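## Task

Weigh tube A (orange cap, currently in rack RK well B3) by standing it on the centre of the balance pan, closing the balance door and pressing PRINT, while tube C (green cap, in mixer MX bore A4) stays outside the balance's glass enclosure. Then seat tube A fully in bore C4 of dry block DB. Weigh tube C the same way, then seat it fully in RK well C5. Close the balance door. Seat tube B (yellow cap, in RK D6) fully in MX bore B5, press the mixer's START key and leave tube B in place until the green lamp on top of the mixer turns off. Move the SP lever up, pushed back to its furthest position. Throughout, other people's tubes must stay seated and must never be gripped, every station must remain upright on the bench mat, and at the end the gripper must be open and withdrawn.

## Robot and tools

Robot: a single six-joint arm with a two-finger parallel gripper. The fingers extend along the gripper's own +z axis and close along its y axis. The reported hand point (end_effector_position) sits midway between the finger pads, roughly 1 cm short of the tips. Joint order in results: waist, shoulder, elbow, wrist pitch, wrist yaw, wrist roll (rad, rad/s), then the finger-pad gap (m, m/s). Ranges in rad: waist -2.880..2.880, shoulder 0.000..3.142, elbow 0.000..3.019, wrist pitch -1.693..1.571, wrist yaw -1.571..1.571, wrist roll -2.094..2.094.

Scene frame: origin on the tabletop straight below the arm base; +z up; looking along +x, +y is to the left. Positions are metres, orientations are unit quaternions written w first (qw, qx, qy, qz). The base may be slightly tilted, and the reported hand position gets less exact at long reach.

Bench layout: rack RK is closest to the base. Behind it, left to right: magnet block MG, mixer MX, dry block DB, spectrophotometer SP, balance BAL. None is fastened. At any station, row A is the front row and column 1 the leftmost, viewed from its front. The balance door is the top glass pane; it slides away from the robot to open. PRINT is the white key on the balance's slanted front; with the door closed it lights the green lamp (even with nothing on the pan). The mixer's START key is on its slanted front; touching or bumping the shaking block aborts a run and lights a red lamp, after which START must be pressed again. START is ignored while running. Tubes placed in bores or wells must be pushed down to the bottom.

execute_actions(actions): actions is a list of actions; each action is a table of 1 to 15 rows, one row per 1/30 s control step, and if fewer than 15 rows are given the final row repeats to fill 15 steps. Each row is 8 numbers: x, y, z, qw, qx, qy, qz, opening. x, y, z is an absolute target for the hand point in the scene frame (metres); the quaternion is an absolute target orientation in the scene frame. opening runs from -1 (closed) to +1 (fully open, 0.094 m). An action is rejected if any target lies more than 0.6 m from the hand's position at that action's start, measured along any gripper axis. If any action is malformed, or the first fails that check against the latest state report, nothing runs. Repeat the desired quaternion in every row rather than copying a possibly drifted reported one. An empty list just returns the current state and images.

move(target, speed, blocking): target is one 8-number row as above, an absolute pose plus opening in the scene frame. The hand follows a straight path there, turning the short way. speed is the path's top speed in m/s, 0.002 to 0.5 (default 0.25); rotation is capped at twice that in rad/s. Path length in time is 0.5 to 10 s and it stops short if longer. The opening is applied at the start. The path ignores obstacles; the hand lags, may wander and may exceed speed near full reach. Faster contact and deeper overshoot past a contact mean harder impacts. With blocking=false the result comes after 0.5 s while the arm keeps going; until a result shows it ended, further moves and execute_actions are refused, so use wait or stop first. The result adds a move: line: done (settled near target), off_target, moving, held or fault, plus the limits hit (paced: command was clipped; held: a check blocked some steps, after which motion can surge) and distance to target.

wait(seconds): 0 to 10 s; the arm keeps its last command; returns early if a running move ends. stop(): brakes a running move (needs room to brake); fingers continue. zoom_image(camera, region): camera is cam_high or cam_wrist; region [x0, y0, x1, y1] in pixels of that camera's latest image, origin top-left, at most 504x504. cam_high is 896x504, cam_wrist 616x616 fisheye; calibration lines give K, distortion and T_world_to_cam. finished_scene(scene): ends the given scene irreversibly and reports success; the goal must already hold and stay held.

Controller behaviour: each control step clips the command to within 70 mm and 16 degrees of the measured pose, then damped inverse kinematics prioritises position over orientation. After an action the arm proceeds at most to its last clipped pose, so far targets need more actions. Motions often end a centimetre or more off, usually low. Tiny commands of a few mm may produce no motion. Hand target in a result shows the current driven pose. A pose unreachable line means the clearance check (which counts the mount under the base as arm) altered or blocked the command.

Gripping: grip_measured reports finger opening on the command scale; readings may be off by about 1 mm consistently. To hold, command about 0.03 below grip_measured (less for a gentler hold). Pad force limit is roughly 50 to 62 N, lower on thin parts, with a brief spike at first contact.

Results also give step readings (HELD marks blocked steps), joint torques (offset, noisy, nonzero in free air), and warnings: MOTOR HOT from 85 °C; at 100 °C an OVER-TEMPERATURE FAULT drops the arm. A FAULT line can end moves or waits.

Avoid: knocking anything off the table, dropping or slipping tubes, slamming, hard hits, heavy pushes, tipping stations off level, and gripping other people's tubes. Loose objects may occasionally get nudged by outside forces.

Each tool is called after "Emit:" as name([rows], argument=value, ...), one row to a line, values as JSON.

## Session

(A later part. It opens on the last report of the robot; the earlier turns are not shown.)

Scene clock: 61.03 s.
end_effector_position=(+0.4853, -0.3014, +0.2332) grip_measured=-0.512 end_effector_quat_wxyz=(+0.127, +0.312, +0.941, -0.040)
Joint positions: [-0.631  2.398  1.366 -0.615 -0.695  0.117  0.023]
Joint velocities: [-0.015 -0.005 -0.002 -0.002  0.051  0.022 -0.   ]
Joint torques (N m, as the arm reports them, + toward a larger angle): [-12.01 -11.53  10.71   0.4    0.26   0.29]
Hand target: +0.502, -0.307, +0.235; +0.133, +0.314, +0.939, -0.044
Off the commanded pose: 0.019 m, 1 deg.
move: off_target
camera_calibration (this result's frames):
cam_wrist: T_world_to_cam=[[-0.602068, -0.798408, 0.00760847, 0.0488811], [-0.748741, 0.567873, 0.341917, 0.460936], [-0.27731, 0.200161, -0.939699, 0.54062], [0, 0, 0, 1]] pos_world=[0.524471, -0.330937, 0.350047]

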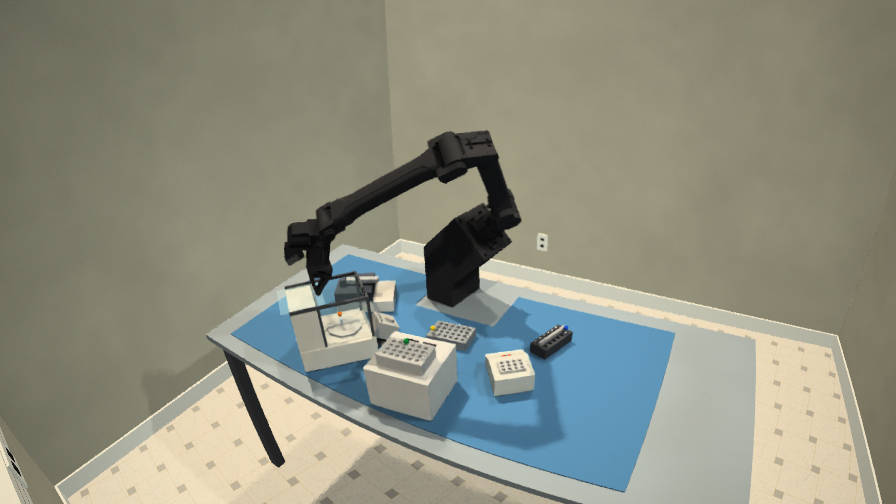

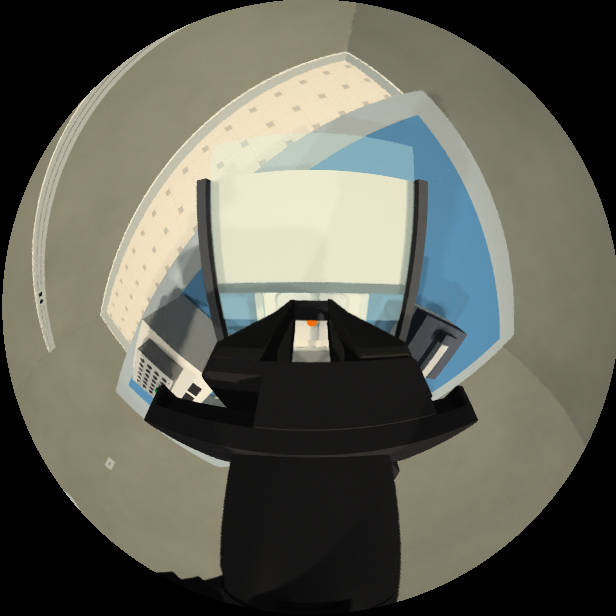

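Emit:
execute_actions([
  [[0.495,-0.304,0.235,0.1318,0.3141,0.9388,-0.0441,-0.535],[0.495,-0.304,0.235,0.1318,0.3141,0.9388,-0.0441,-0.5],[0.495,-0.304,0.235,0.1318,0.3141,0.9388,-0.0441,-0.4],[0.495,-0.304,0.235,0.1318,0.3141,0.9388,-0.0441,-0.2]],
])

Emit:
move(target=[0.495,-0.304,0.28,0.1318,0.3141,0.9388,-0.0441,-0.2], speed=0.12)

Emit:
move(target=[0.438,-0.265,0.27,0.1318,0.3141,0.9388,-0.0441,-0.35], speed=0.13)

Emit:
move(target=[0.437,-0.265,0.145,0.1318,0.3141,0.9388,-0.0441,-0.35], speed=0.08)

Scene clock: 61.97 s.
end_effector_position=(+0.4850, -0.3019, +0.2332) grip_measured=-0.203 end_effector_quat_wxyz=(+0.127, +0.314, +0.940, -0.042)
Joint positions: [-0.631  2.398  1.366 -0.615 -0.691  0.122  0.037]
Joint velocities: [-0.005 -0.015 -0.007 -0.027  0.007 -0.051 -0.   ]
Joint torques (N m, as the arm reports them, + toward a larger angle): [-12.21 -12.49   8.46   0.81   0.19   0.22]
Hand target: +0.495, -0.304, +0.235; +0.132, +0.314, +0.939, -0.044
Off the commanded pose: 0.010 m, 1 deg.
Step readings (end_effector_position):
0: (+0.4853, -0.3014, +0.2332)
1: (+0.4853, -0.3014, +0.2332)
2: (+0.4853, -0.3014, +0.2332)
4: (+0.4851, -0.3018, +0.2332)
8: (+0.4850, -0.3019, +0.2332)
15: end_effector_position above
camera_calibration (this result's frames):
cam_wrist: T_world_to_cam=[[-0.606298, -0.795179, 0.0096801, 0.0508385], [-0.745392, 0.572495, 0.341527, 0.460859], [-0.277117, 0.199851, -0.939822, 0.540498], [0, 0, 0, 1]] pos_world=[0.524125, -0.331433, 0.350084]

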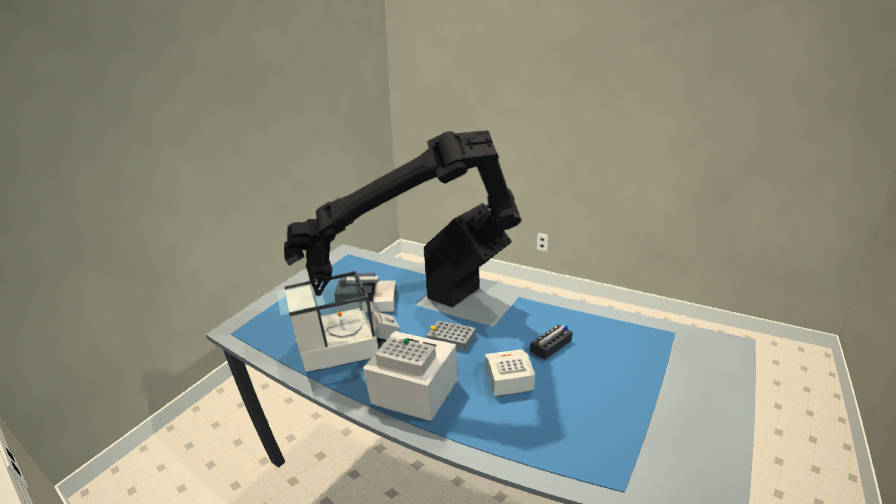

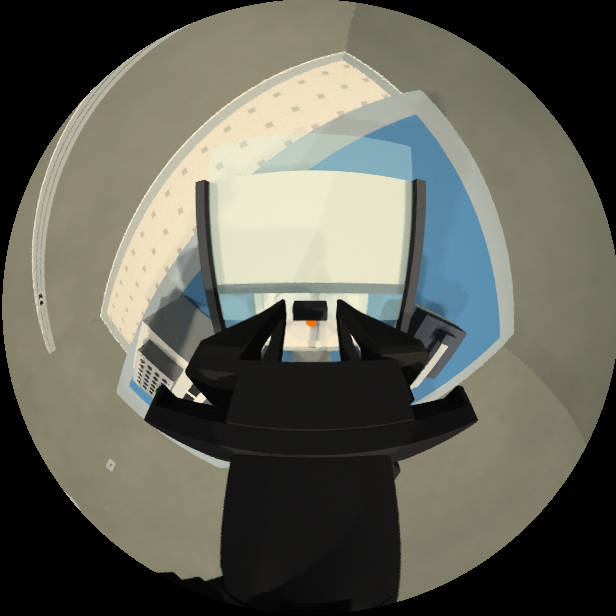

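Scene clock: 62.87 s.
end_effector_position=(+0.4797, -0.3015, +0.2680) grip_measured=-0.203 end_effector_quat_wxyz=(+0.122, +0.331, +0.935, -0.040)
Joint positions: [-0.676  2.364  1.393 -0.727 -0.685  0.089  0.037]
Joint velocities: [ 0.005 -0.005  0.007 -0.002 -0.007 -0.022 -0.001]
Joint torques (N m, as the arm reports them, + toward a larger angle): [-12.09 -12.81  10.29   0.22   0.14  -0.2 ]
Hand target: +0.494, -0.304, +0.281; +0.132, +0.314, +0.939, -0.045
Off the commanded pose: 0.020 m, 2 deg.
move: off_target
camera_calibration (this result's frames):
cam_wrist: T_world_to_cam=[[-0.632793, -0.77431, 0.00412128, 0.0680774], [-0.724066, 0.593601, 0.351234, 0.438327], [-0.27441, 0.219274, -0.936279, 0.57531], [0, 0, 0, 1]] pos_world=[0.518328, -0.333629, 0.384414]

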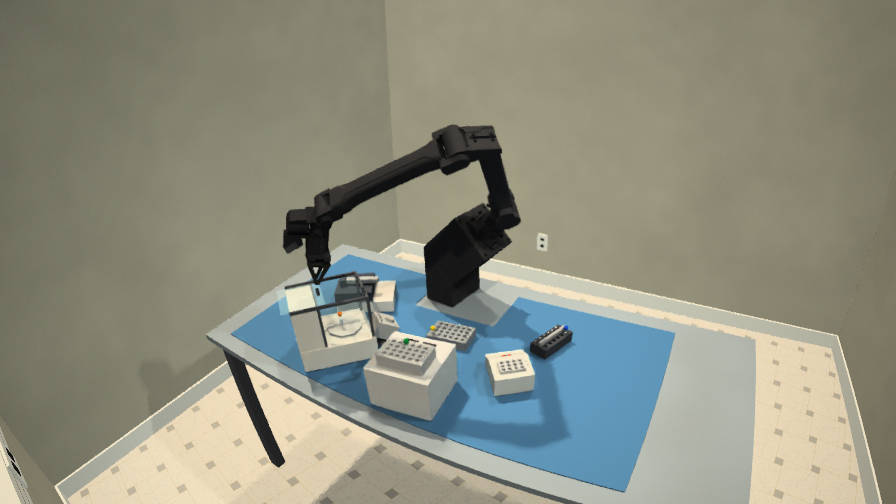

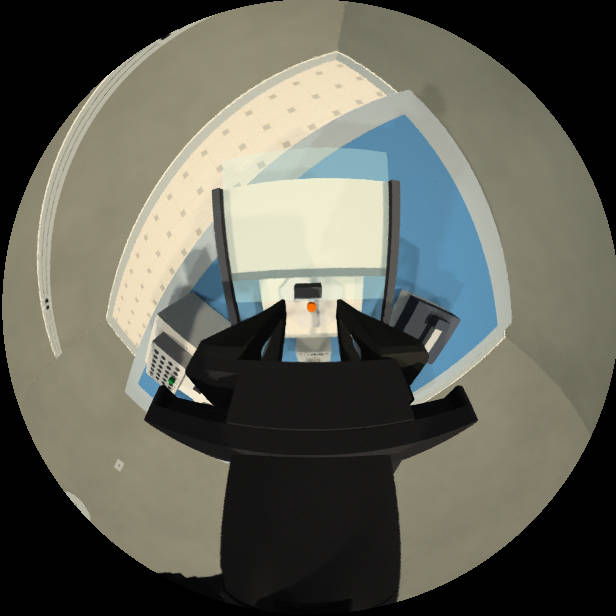

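Scene clock: 63.70 s.
end_effector_position=(+0.4391, -0.2617, +0.2663) grip_measured=-0.347 end_effector_quat_wxyz=(+0.124, +0.322, +0.937, -0.041)
Joint positions: [-0.676  2.238  1.195 -0.649 -0.685  0.076  0.031]
Joint velocities: [ 0.005 -0.005 -0.002 -0.012 -0.051 -0.022 -0.   ]
Joint torques (N m, as the arm reports them, + toward a larger angle): [-12.09 -11.37   6.73   1.42   0.13  -0.22]
Hand target: +0.438, -0.265, +0.270; +0.132, +0.314, +0.939, -0.044
Off the commanded pose: 0.005 m, 1 deg.
move: done
camera_calibration (this result's frames):
cam_wrist: T_world_to_cam=[[-0.619776, -0.784736, 0.00814488, 0.0637042], [-0.734333, 0.583567, 0.346706, 0.389002], [-0.276826, 0.208899, -0.937939, 0.5526], [0, 0, 0, 1]] pos_world=[0.478113, -0.292455, 0.382917]

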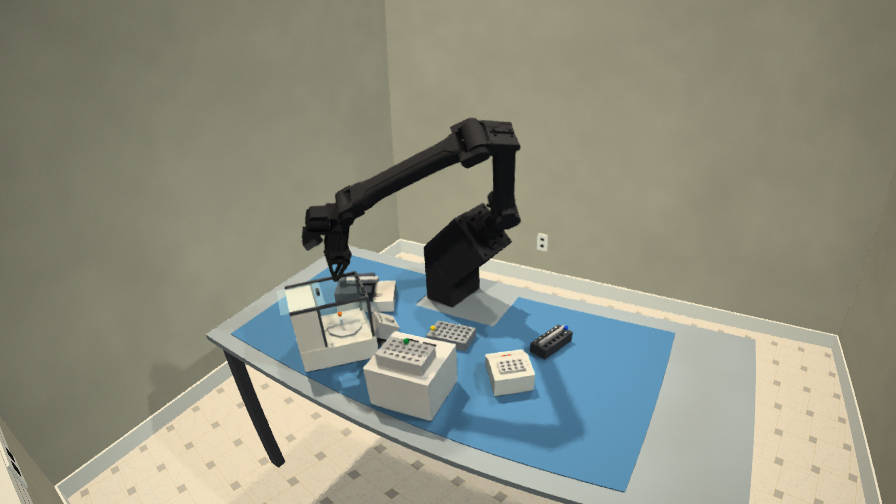

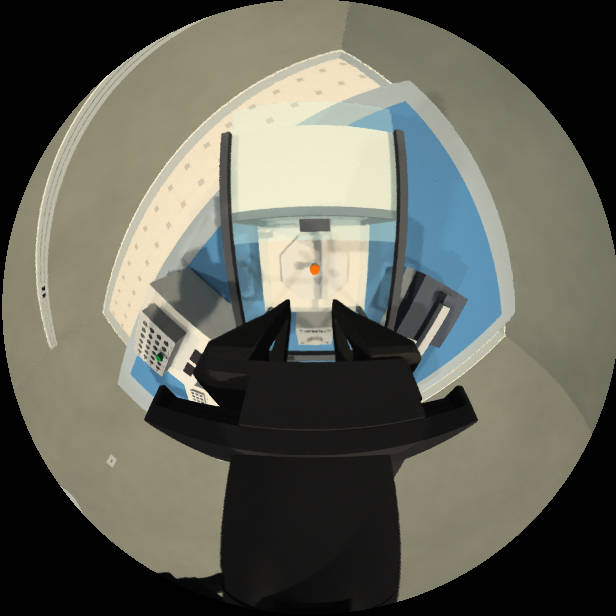

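Scene clock: 65.60 s.
end_effector_position=(+0.4419, -0.2662, +0.1549) grip_measured=-0.347 end_effector_quat_wxyz=(+0.138, +0.308, +0.940, -0.044)
Joint positions: [-0.528  2.386  1.111 -0.256 -0.693  0.265  0.031]
Joint velocities: [-0.015 -0.015 -0.002 -0.012 -0.022 -0.037  0.001]
Joint torques (N m, as the arm reports them, + toward a larger angle): [-10.08 -10.46   4.64   1.49   0.06   0.15]
Hand target: +0.438, -0.264, +0.144; +0.132, +0.314, +0.939, -0.042
Off the commanded pose: 0.011 m, 1 deg.
move: off_target
camera_calibration (this result's frames):
cam_wrist: T_world_to_cam=[[-0.597004, -0.802188, 0.00902095, 0.0479699], [-0.758427, 0.56803, 0.319577, 0.443016], [-0.261485, 0.183947, -0.947517, 0.437863], [0, 0, 0, 1]] pos_world=[0.479128, -0.293709, 0.272872]

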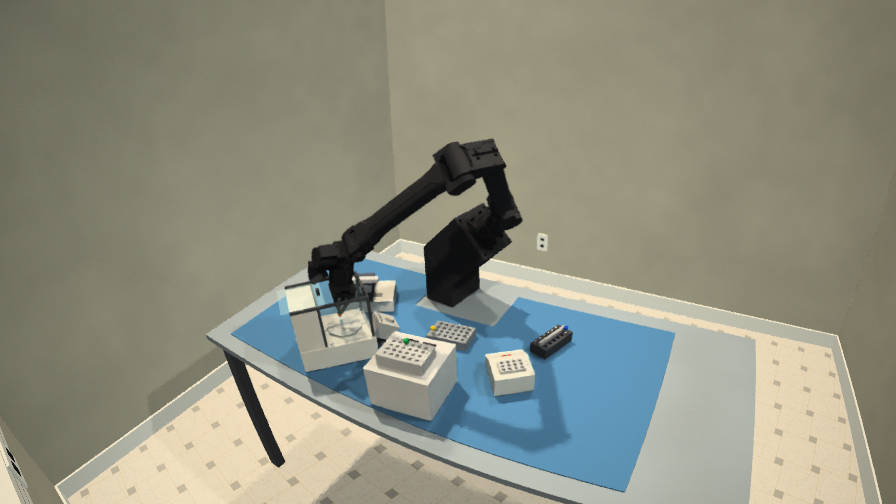

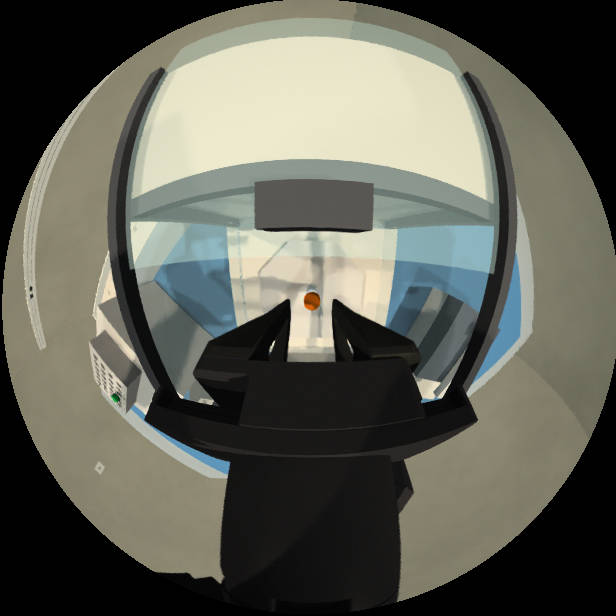

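Emit:
move(target=[0.435,-0.2655,0.122,0.1318,0.3141,0.9388,-0.0441,-0.35], speed=0.03)

Emit:
zoom_image(camera="cam_wrist", region=[250,230,380,340])

Scene clock: 67.17 s.
end_effector_position=(+0.4412, -0.2674, +0.1352) grip_measured=-0.347 end_effector_quat_wxyz=(+0.141, +0.308, +0.940, -0.044)
Joint positions: [-0.501  2.419  1.105 -0.188 -0.692  0.304  0.031]
Joint velocities: [ 0.005  0.005 -0.002  0.012  0.066 -0.022 -0.   ]
Joint torques (N m, as the arm reports them, + toward a larger angle): [-10.03  -9.92   4.09   1.4    0.23   0.22]
Hand target: +0.435, -0.265, +0.122; +0.132, +0.314, +0.939, -0.044
Off the commanded pose: 0.015 m, 1 deg.
move: off_target
camera_calibration (this result's frames):
cam_wrist: T_world_to_cam=[[-0.597298, -0.801993, 0.00640293, 0.0472498], [-0.759873, 0.568446, 0.315377, 0.450748], [-0.25657, 0.183509, -0.948945, 0.417177], [0, 0, 0, 1]] pos_world=[0.477768, -0.294887, 0.25342]

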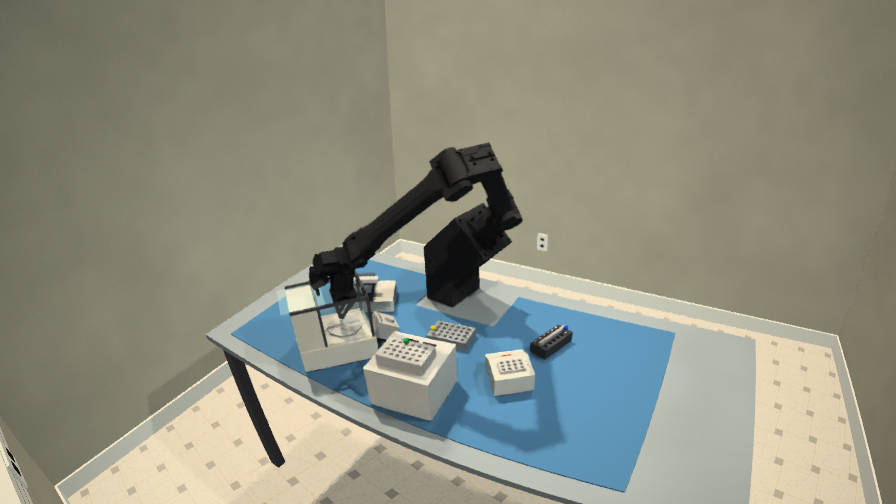

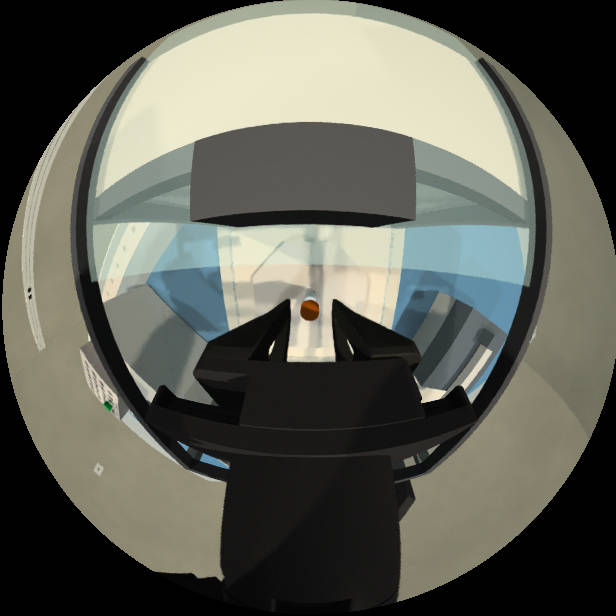

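Region (250, 230, 380, 340) of cam_wrist's 616x616 image, scaled by 3.877, with more detail than that image has; it fills the top 426 rows of this view, and the rest is white.

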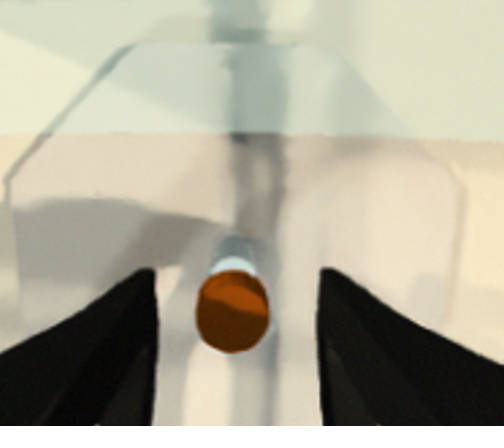

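Emit:
execute_actions([
  [[0.436,-0.265,0.124,0.1318,0.3141,0.9388,-0.0441,-0.45],[0.436,-0.265,0.124,0.1318,0.3141,0.9388,-0.0441,-0.55],[0.436,-0.265,0.124,0.1318,0.3141,0.9388,-0.0441,-0.62],[0.436,-0.265,0.124,0.1318,0.3141,0.9388,-0.0441,-0.67],[0.436,-0.265,0.124,0.1318,0.3141,0.9388,-0.0441,-0.7],[0.436,-0.265,0.124,0.1318,0.3141,0.9388,-0.0441,-0.72],[0.436,-0.265,0.124,0.1318,0.3141,0.9388,-0.0441,-0.74],[0.436,-0.265,0.124,0.1318,0.3141,0.9388,-0.0441,-0.76],[0.436,-0.265,0.124,0.1318,0.3141,0.9388,-0.0441,-0.77],[0.436,-0.265,0.124,0.1318,0.3141,0.9388,-0.0441,-0.78],[0.436,-0.265,0.124,0.1318,0.3141,0.9388,-0.0441,-0.79],[0.436,-0.265,0.124,0.1318,0.3141,0.9388,-0.0441,-0.805]],
])

Emit:
move(target=[0.442,-0.267,0.32,0.1318,0.3141,0.9388,-0.0441,-0.805], speed=0.13)

Emit:
move(target=[0.33,0.0,0.30,0.139,0,0.99,0,-0.805], speed=0.25)

Emit:
move(target=[0.34,0.23,0.20,0.1306,-0.3386,0.9303,0.0475,-0.805], speed=0.25)

Scene clock: 68.47 s.
end_effector_position=(+0.4412, -0.2675, +0.1352) grip_measured=-0.778 end_effector_quat_wxyz=(+0.141, +0.309, +0.940, -0.044)
Joint positions: [-0.501  2.419  1.105 -0.188 -0.692  0.306  0.01 ]
Joint velocities: [ 0.005  0.005 -0.007 -0.002 -0.051 -0.11  -0.   ]
Joint torques (N m, as the arm reports them, + toward a larger angle): [-10.46 -10.42   4.21   1.14   0.23   0.16]
Hand target: +0.436, -0.265, +0.124; +0.132, +0.314, +0.939, -0.044
Off the commanded pose: 0.013 m, 1 deg.
Step readings (end_effector_position):
0: (+0.4412, -0.2674, +0.1352)
1: (+0.4412, -0.2674, +0.1352)
2: (+0.4412, -0.2675, +0.1352)
4: (+0.4412, -0.2675, +0.1352)
8: (+0.4412, -0.2675, +0.1352)
15: end_effector_position above
camera_calibration (this result's frames):
cam_wrist: T_world_to_cam=[[-0.59835, -0.80121, 0.00628963, 0.0479], [-0.759247, 0.569485, 0.315009, 0.450877], [-0.25597, 0.18371, -0.949068, 0.417038], [0, 0, 0, 1]] pos_world=[0.477737, -0.295004, 0.253466]

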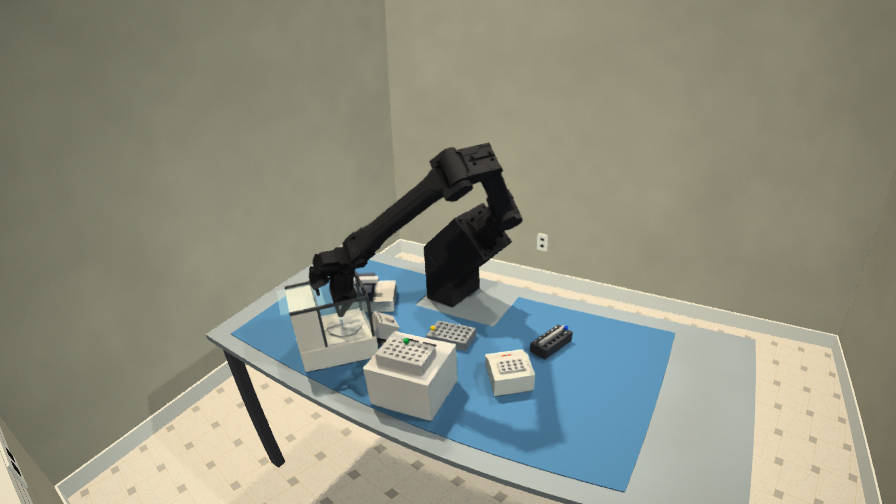

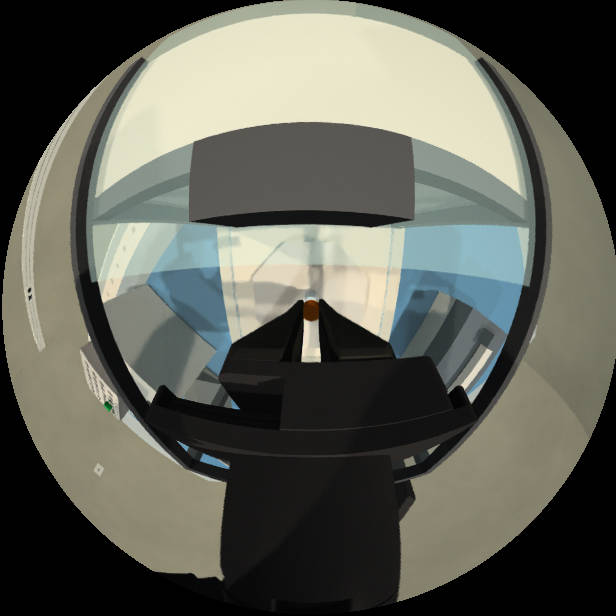

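Scene clock: 70.30 s.
end_effector_position=(+0.4257, -0.2639, +0.3083) grip_measured=-0.778 end_effector_quat_wxyz=(+0.121, +0.332, +0.935, -0.041)
Joint positions: [-0.745  2.195  1.222 -0.781 -0.67   0.003  0.01 ]
Joint velocities: [ 0.005 -0.005  0.002 -0.012 -0.037 -0.037 -0.001]
Joint torques (N m, as the arm reports them, + toward a larger angle): [-11.75 -11.01  10.7    0.1    0.14  -0.1 ]
Hand target: +0.440, -0.267, +0.322; +0.131, +0.315, +0.939, -0.048
Off the commanded pose: 0.020 m, 2 deg.
move: off_target
camera_calibration (this result's frames):
cam_wrist: T_world_to_cam=[[-0.635441, -0.772115, 0.00720922, 0.0635574], [-0.720962, 0.596634, 0.35248, 0.361849], [-0.276457, 0.218783, -0.935792, 0.590559], [0, 0, 0, 1]] pos_world=[0.46453, -0.296022, 0.424637]

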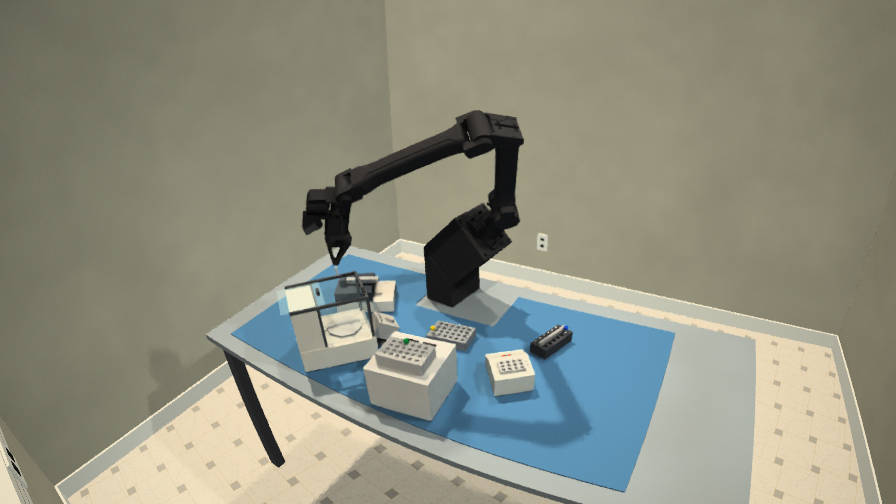

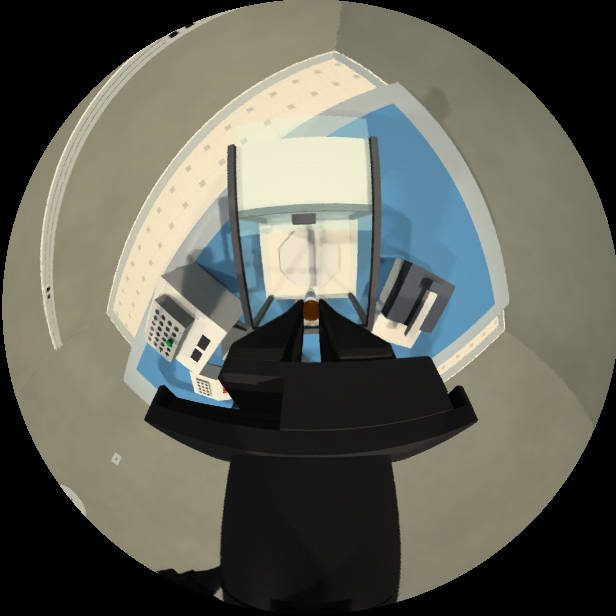

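Scene clock: 72.07 s.
end_effector_position=(+0.3350, +0.0012, +0.3063) grip_measured=-0.778 end_effector_quat_wxyz=(+0.150, +0.003, +0.989, -0.002)
Joint positions: [-0.551  1.434  0.629 -0.749 -0.87  -0.371  0.01 ]
Joint velocities: [-0.015  0.005  0.002 -0.007  0.037 -0.081 -0.   ]
Joint torques (N m, as the arm reports them, + toward a larger angle): [-4.58 -1.9   6.58  0.24 -0.07 -0.16]
Hand target: +0.330, +0.003, +0.301; +0.140, -0.001, +0.990, +0.003
Off the commanded pose: 0.008 m, 1 deg.
move: done
camera_calibration (this result's frames):
cam_wrist: T_world_to_cam=[[-0.0128538, -0.99983, 0.0132458, 0.00055368], [-0.950446, 0.0163319, 0.310462, 0.229447], [-0.310625, -0.00859879, -0.950494, 0.521828], [0, 0, 0, 1]] pos_world=[0.380177, 0.00129337, 0.424753]

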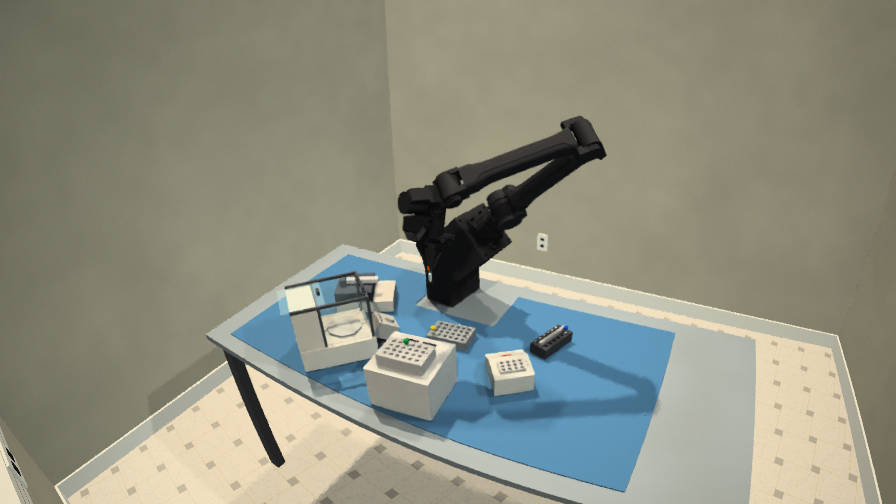

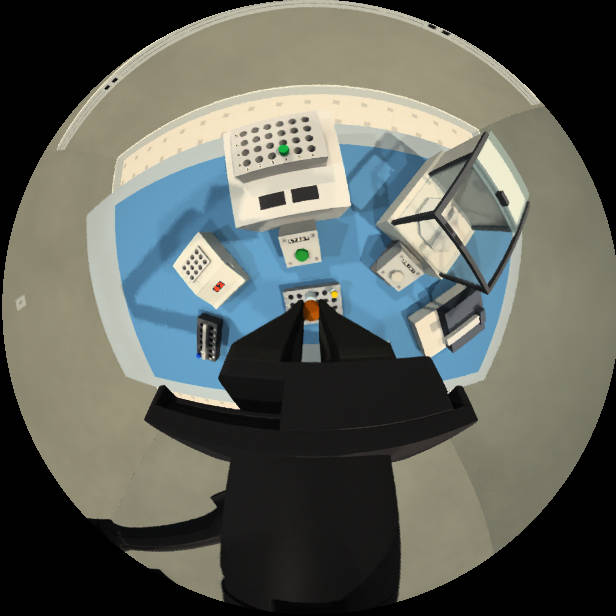

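Scene clock: 73.87 s.
end_effector_position=(+0.3280, +0.2277, +0.1934) grip_measured=-0.778 end_effector_quat_wxyz=(+0.123, -0.333, +0.933, +0.054)
Joint positions: [ 0.198  1.141  0.524 -0.242 -0.799 -0.062  0.01 ]
Joint velocities: [-0.005 -0.015  0.002 -0.002  0.007  0.022 -0.   ]
Joint torques (N m, as the arm reports them, + toward a larger angle): [-3.21 -4.96  6.52  1.86  0.15  0.16]
Hand target: +0.338, +0.238, +0.199; +0.135, -0.338, +0.930, +0.057
Off the commanded pose: 0.014 m, 1 deg.
move: off_target
camera_calibration (this result's frames):
cam_wrist: T_world_to_cam=[[0.630256, -0.776345, -0.00816233, -0.0293101], [-0.728012, -0.594606, 0.341237, 0.314348], [-0.269771, -0.209124, -0.939942, 0.444464], [0, 0, 0, 1]] pos_world=[0.367225, 0.257107, 0.310265]

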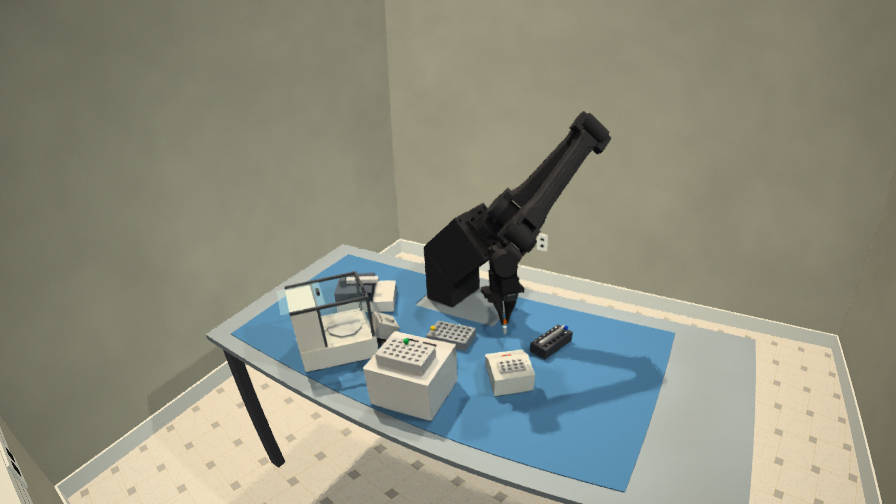

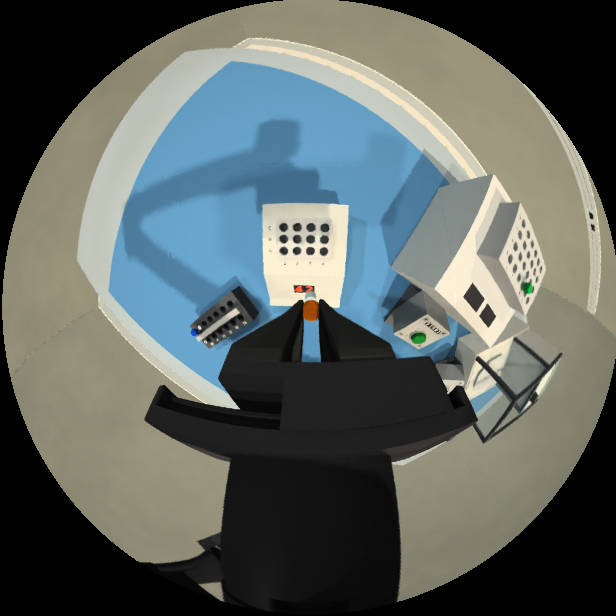

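Emit:
move(target=[0.403,0.258,0.17,0.1306,-0.3386,0.9303,0.0475,-0.805], speed=0.12)

Emit:
move(target=[0.393,0.2535,0.128,0.1306,-0.3386,0.9303,0.0475,-0.805], speed=0.04)

Emit:
zoom_image(camera="cam_wrist", region=[250,230,380,340])

Scene clock: 75.20 s.
end_effector_position=(+0.3950, +0.2487, +0.1714) grip_measured=-0.778 end_effector_quat_wxyz=(+0.127, -0.336, +0.932, +0.044)
Joint positions: [ 0.236  1.334  0.699 -0.195 -0.753 -0.03   0.01 ]
Joint velocities: [-0.015 -0.015 -0.002  0.002 -0.007  0.051 -0.002]
Joint torques (N m, as the arm reports them, + toward a larger angle): [-4.14 -6.78  6.23  1.37  0.15  0.2 ]
Hand target: +0.402, +0.259, +0.170; +0.131, -0.339, +0.931, +0.048
Off the commanded pose: 0.012 m, 1 deg.
move: off_target
camera_calibration (this result's frames):
cam_wrist: T_world_to_cam=[[0.631996, -0.774843, 0.0140901, -0.0602801], [-0.731491, -0.590435, 0.34104, 0.383439], [-0.255933, -0.225843, -0.939943, 0.444919], [0, 0, 0, 1]] pos_world=[0.432448, 0.28017, 0.28828]

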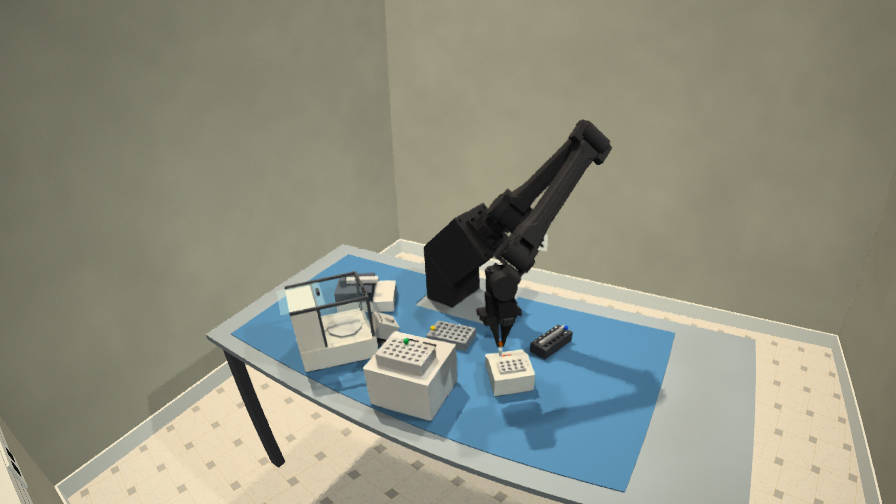

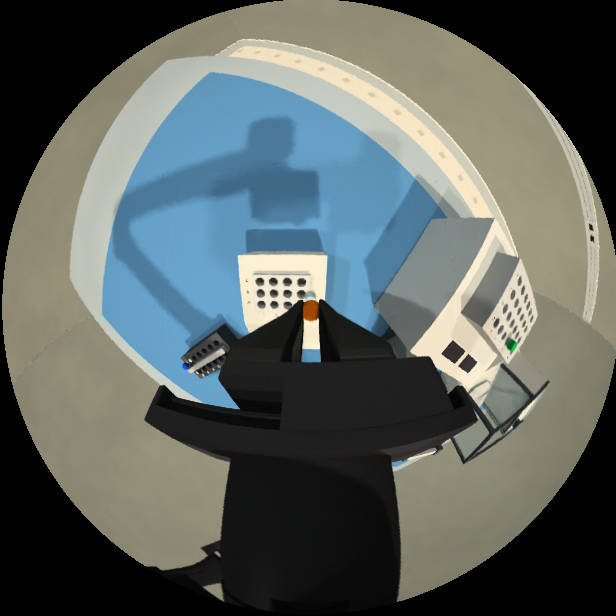

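Scene clock: 76.60 s.
end_effector_position=(+0.3973, +0.2560, +0.1355) grip_measured=-0.778 end_effector_quat_wxyz=(+0.137, -0.345, +0.927, +0.047)
Joint positions: [ 0.311  1.411  0.686 -0.028 -0.701  0.041  0.01 ]
Joint velocities: [-0.015 -0.005 -0.007  0.002 -0.037  0.007  0.   ]
Joint torques (N m, as the arm reports them, + toward a larger angle): [-4.88 -6.73  3.15  1.27  0.17  0.18]
Hand target: +0.393, +0.254, +0.128; +0.131, -0.338, +0.931, +0.049
Off the commanded pose: 0.009 m, 1 deg.
move: done
camera_calibration (this result's frames):
cam_wrist: T_world_to_cam=[[0.647198, -0.762086, 0.0189735, -0.0655504], [-0.725916, -0.608499, 0.320585, 0.406929], [-0.232768, -0.221255, -0.94703, 0.404076], [0, 0, 0, 1]] pos_world=[0.431876, 0.287065, 0.253461]

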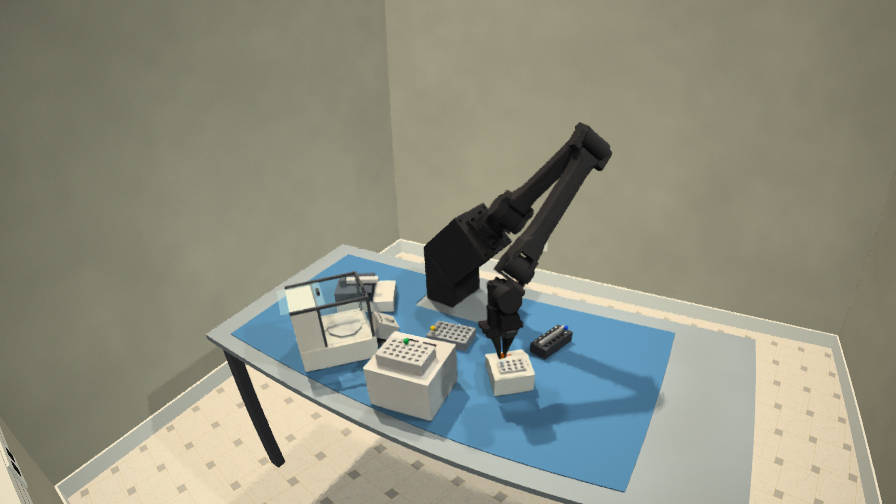

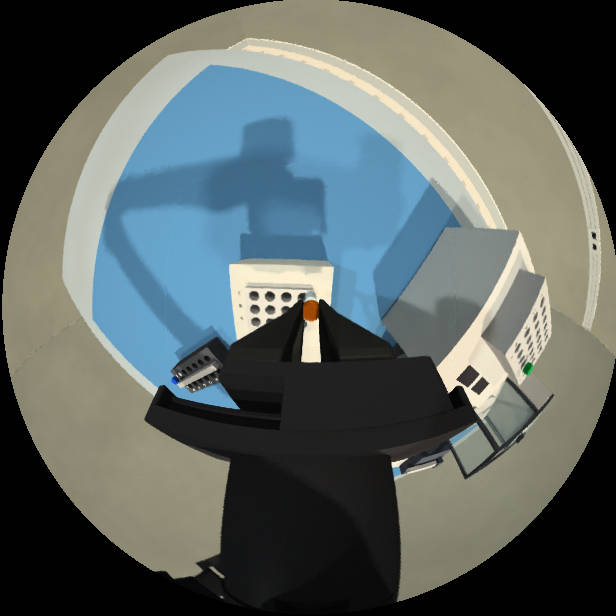

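Region (250, 230, 380, 340) of cam_wrist's 616x616 image, scaled by 3.877, with more detail than that image has; it fills the top 426 rows of this view, and the rest is white.

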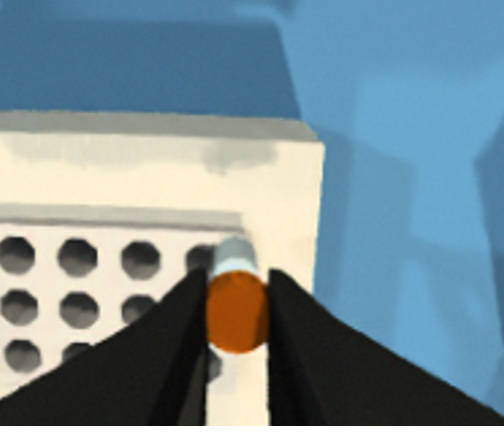

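Emit:
move(target=[0.388,0.257,0.165,0.1306,-0.3386,0.9303,0.0475,-0.805], speed=0.06)

Emit:
move(target=[0.384,0.255,0.12,0.1306,-0.3386,0.9303,0.0475,-0.805], speed=0.04)

Emit:
zoom_image(camera="cam_wrist", region=[250,230,380,340])

Scene clock: 78.10 s.
end_effector_position=(+0.3901, +0.2608, +0.1640) grip_measured=-0.778 end_effector_quat_wxyz=(+0.133, -0.337, +0.931, +0.050)
Joint positions: [ 0.275  1.326  0.686 -0.142 -0.733  0.021  0.01 ]
Joint velocities: [-0.015  0.005  0.002 -0.012  0.007  0.022 -0.001]
Joint torques (N m, as the arm reports them, + toward a larger angle): [-6.55 -7.69  3.93  0.34 -0.01 -0.18]
Hand target: +0.388, +0.257, +0.165; +0.131, -0.339, +0.930, +0.047
Off the commanded pose: 0.004 m, 0 deg.
move: done
camera_calibration (this result's frames):
cam_wrist: T_world_to_cam=[[0.634659, -0.77275, 0.0080748, -0.0483179], [-0.73226, -0.597999, 0.325872, 0.394332], [-0.246989, -0.21273, -0.945379, 0.433478], [0, 0, 0, 1]] pos_world=[0.426484, 0.290687, 0.28169]

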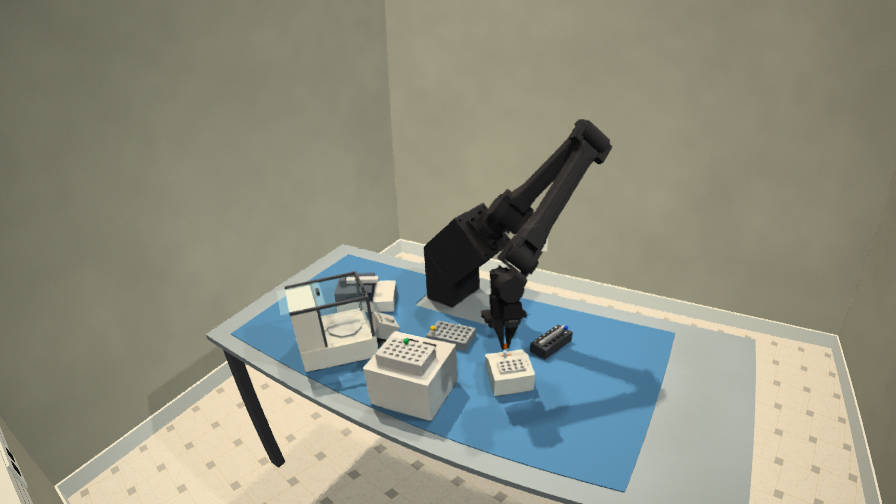

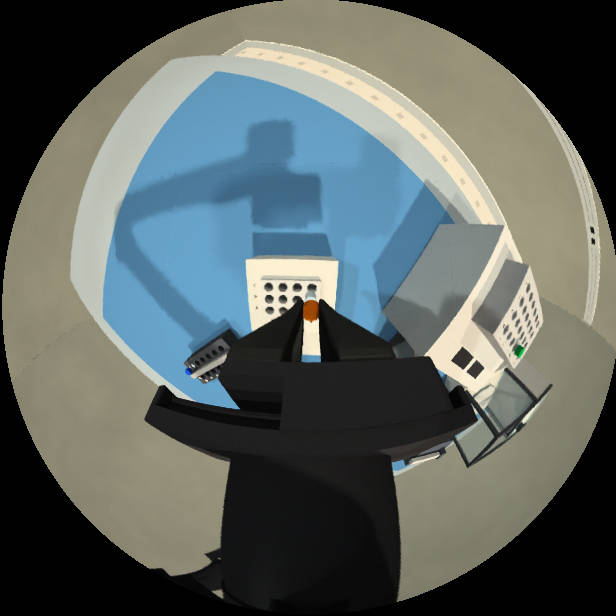

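Scene clock: 79.53 s.
end_effector_position=(+0.3885, +0.2568, +0.1269) grip_measured=-0.778 end_effector_quat_wxyz=(+0.137, -0.344, +0.928, +0.046)
Joint positions: [ 0.337  1.413  0.663  0.009 -0.681  0.063  0.01 ]
Joint velocities: [-0.015  0.005  0.002  0.032 -0.007  0.051 -0.   ]
Joint torques (N m, as the arm reports them, + toward a larger angle): [-4.87 -6.87  2.93  1.49  0.17  0.2 ]
Hand target: +0.384, +0.255, +0.119; +0.130, -0.338, +0.931, +0.048
Off the commanded pose: 0.008 m, 1 deg.
move: done
camera_calibration (this result's frames):
cam_wrist: T_world_to_cam=[[0.646338, -0.762811, 0.0191452, -0.0585177], [-0.726355, -0.607374, 0.32172, 0.403501], [-0.233784, -0.221846, -0.946641, 0.394511], [0, 0, 0, 1]] pos_world=[0.423137, 0.287959, 0.244766]

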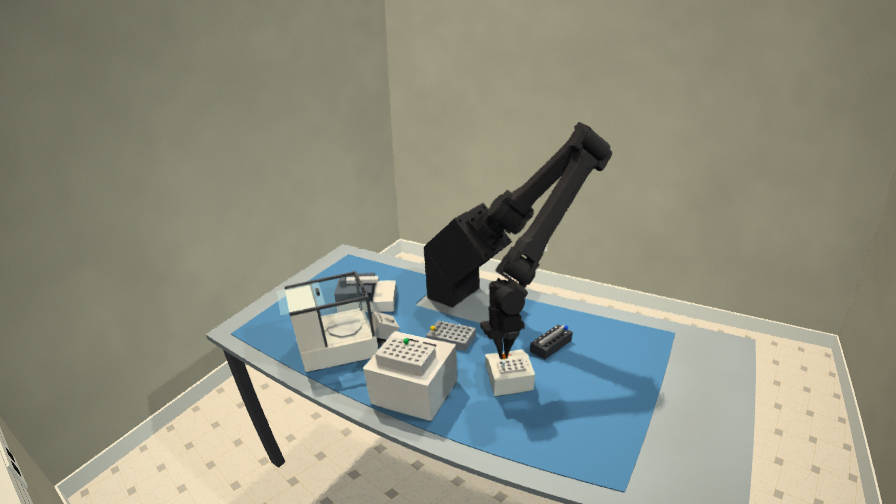

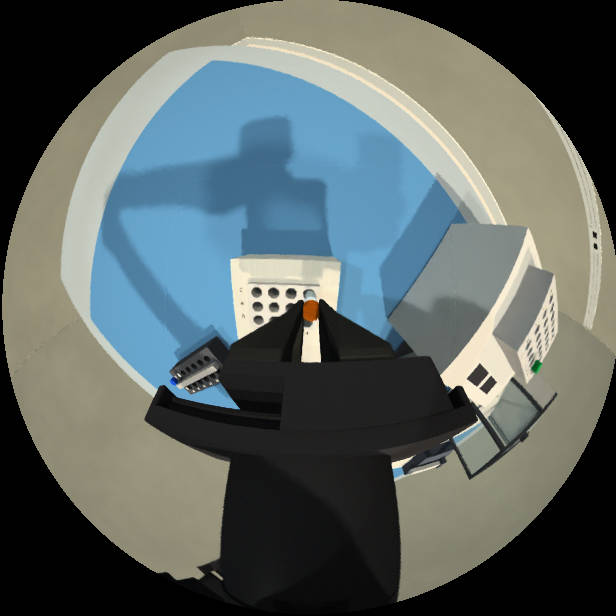

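Region (250, 230, 380, 340) of cam_wrist's 616x616 image, scaled by 3.877, with more detail than that image has; it fills the top 426 rows of this view, and the rest is white.

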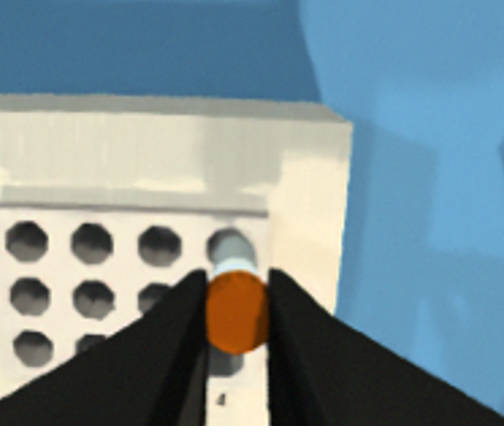

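Emit:
move(target=[0.3825,0.2565,0.105,0.1306,-0.3386,0.9303,0.0475,-0.805], speed=0.015)

Emit:
zoom_image(camera="cam_wrist", region=[250,230,380,340])

Scene clock: 81.47 s.
end_effector_position=(+0.3916, +0.2607, +0.1195) grip_measured=-0.778 end_effector_quat_wxyz=(+0.146, -0.346, +0.926, +0.046)
Joint positions: [ 0.356  1.432  0.663  0.059 -0.66   0.087  0.01 ]
Joint velocities: [ 0.005  0.005  0.002  0.002 -0.066  0.022 -0.001]
Joint torques (N m, as the arm reports them, + toward a larger angle): [-3.93 -6.07  2.58  1.32  0.21  0.2 ]
Hand target: +0.382, +0.257, +0.105; +0.131, -0.338, +0.931, +0.048
Off the commanded pose: 0.018 m, 2 deg.
move: off_target
camera_calibration (this result's frames):
cam_wrist: T_world_to_cam=[[0.64828, -0.760948, 0.0262928, -0.0596007], [-0.730004, -0.611362, 0.3055, 0.414874], [-0.216395, -0.217243, -0.951829, 0.381712], [0, 0, 0, 1]] pos_world=[0.424098, 0.29121, 0.238148]

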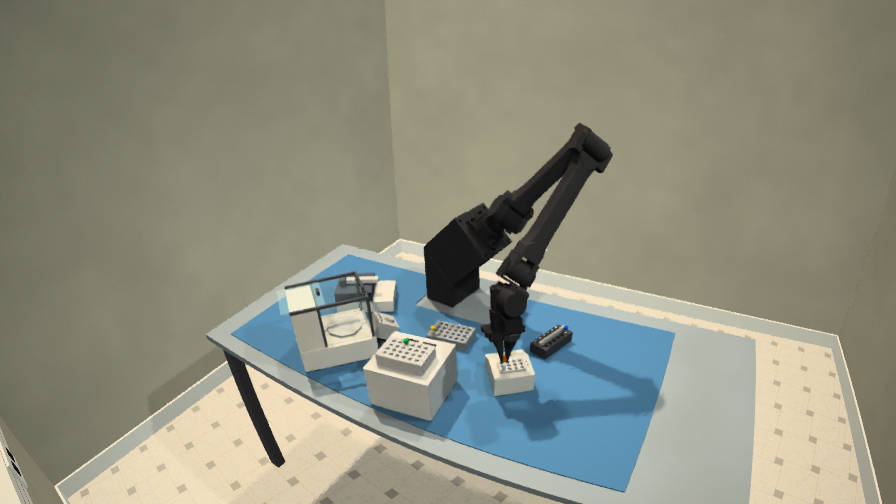

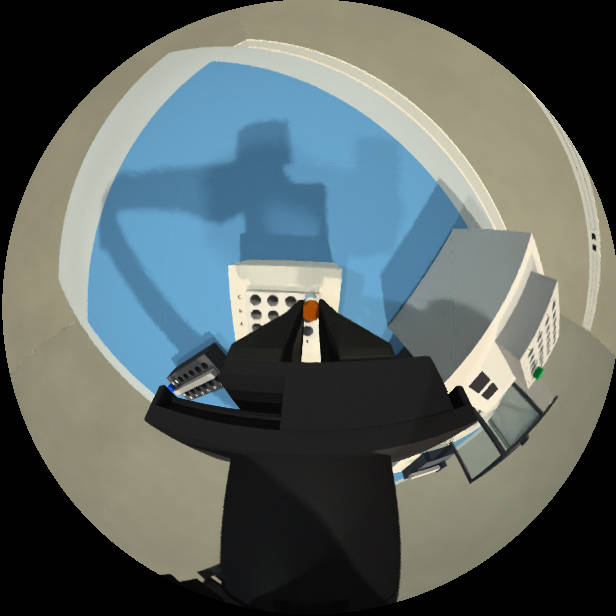

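Region (250, 230, 380, 340) of cam_wrist's 616x616 image, scaled by 3.877, with more detail than that image has; it fills the top 426 rows of this view, and the rest is white.

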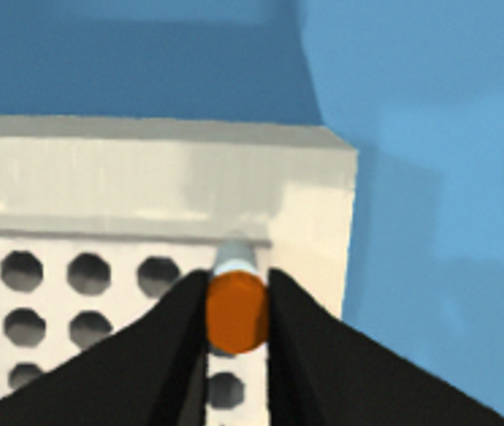

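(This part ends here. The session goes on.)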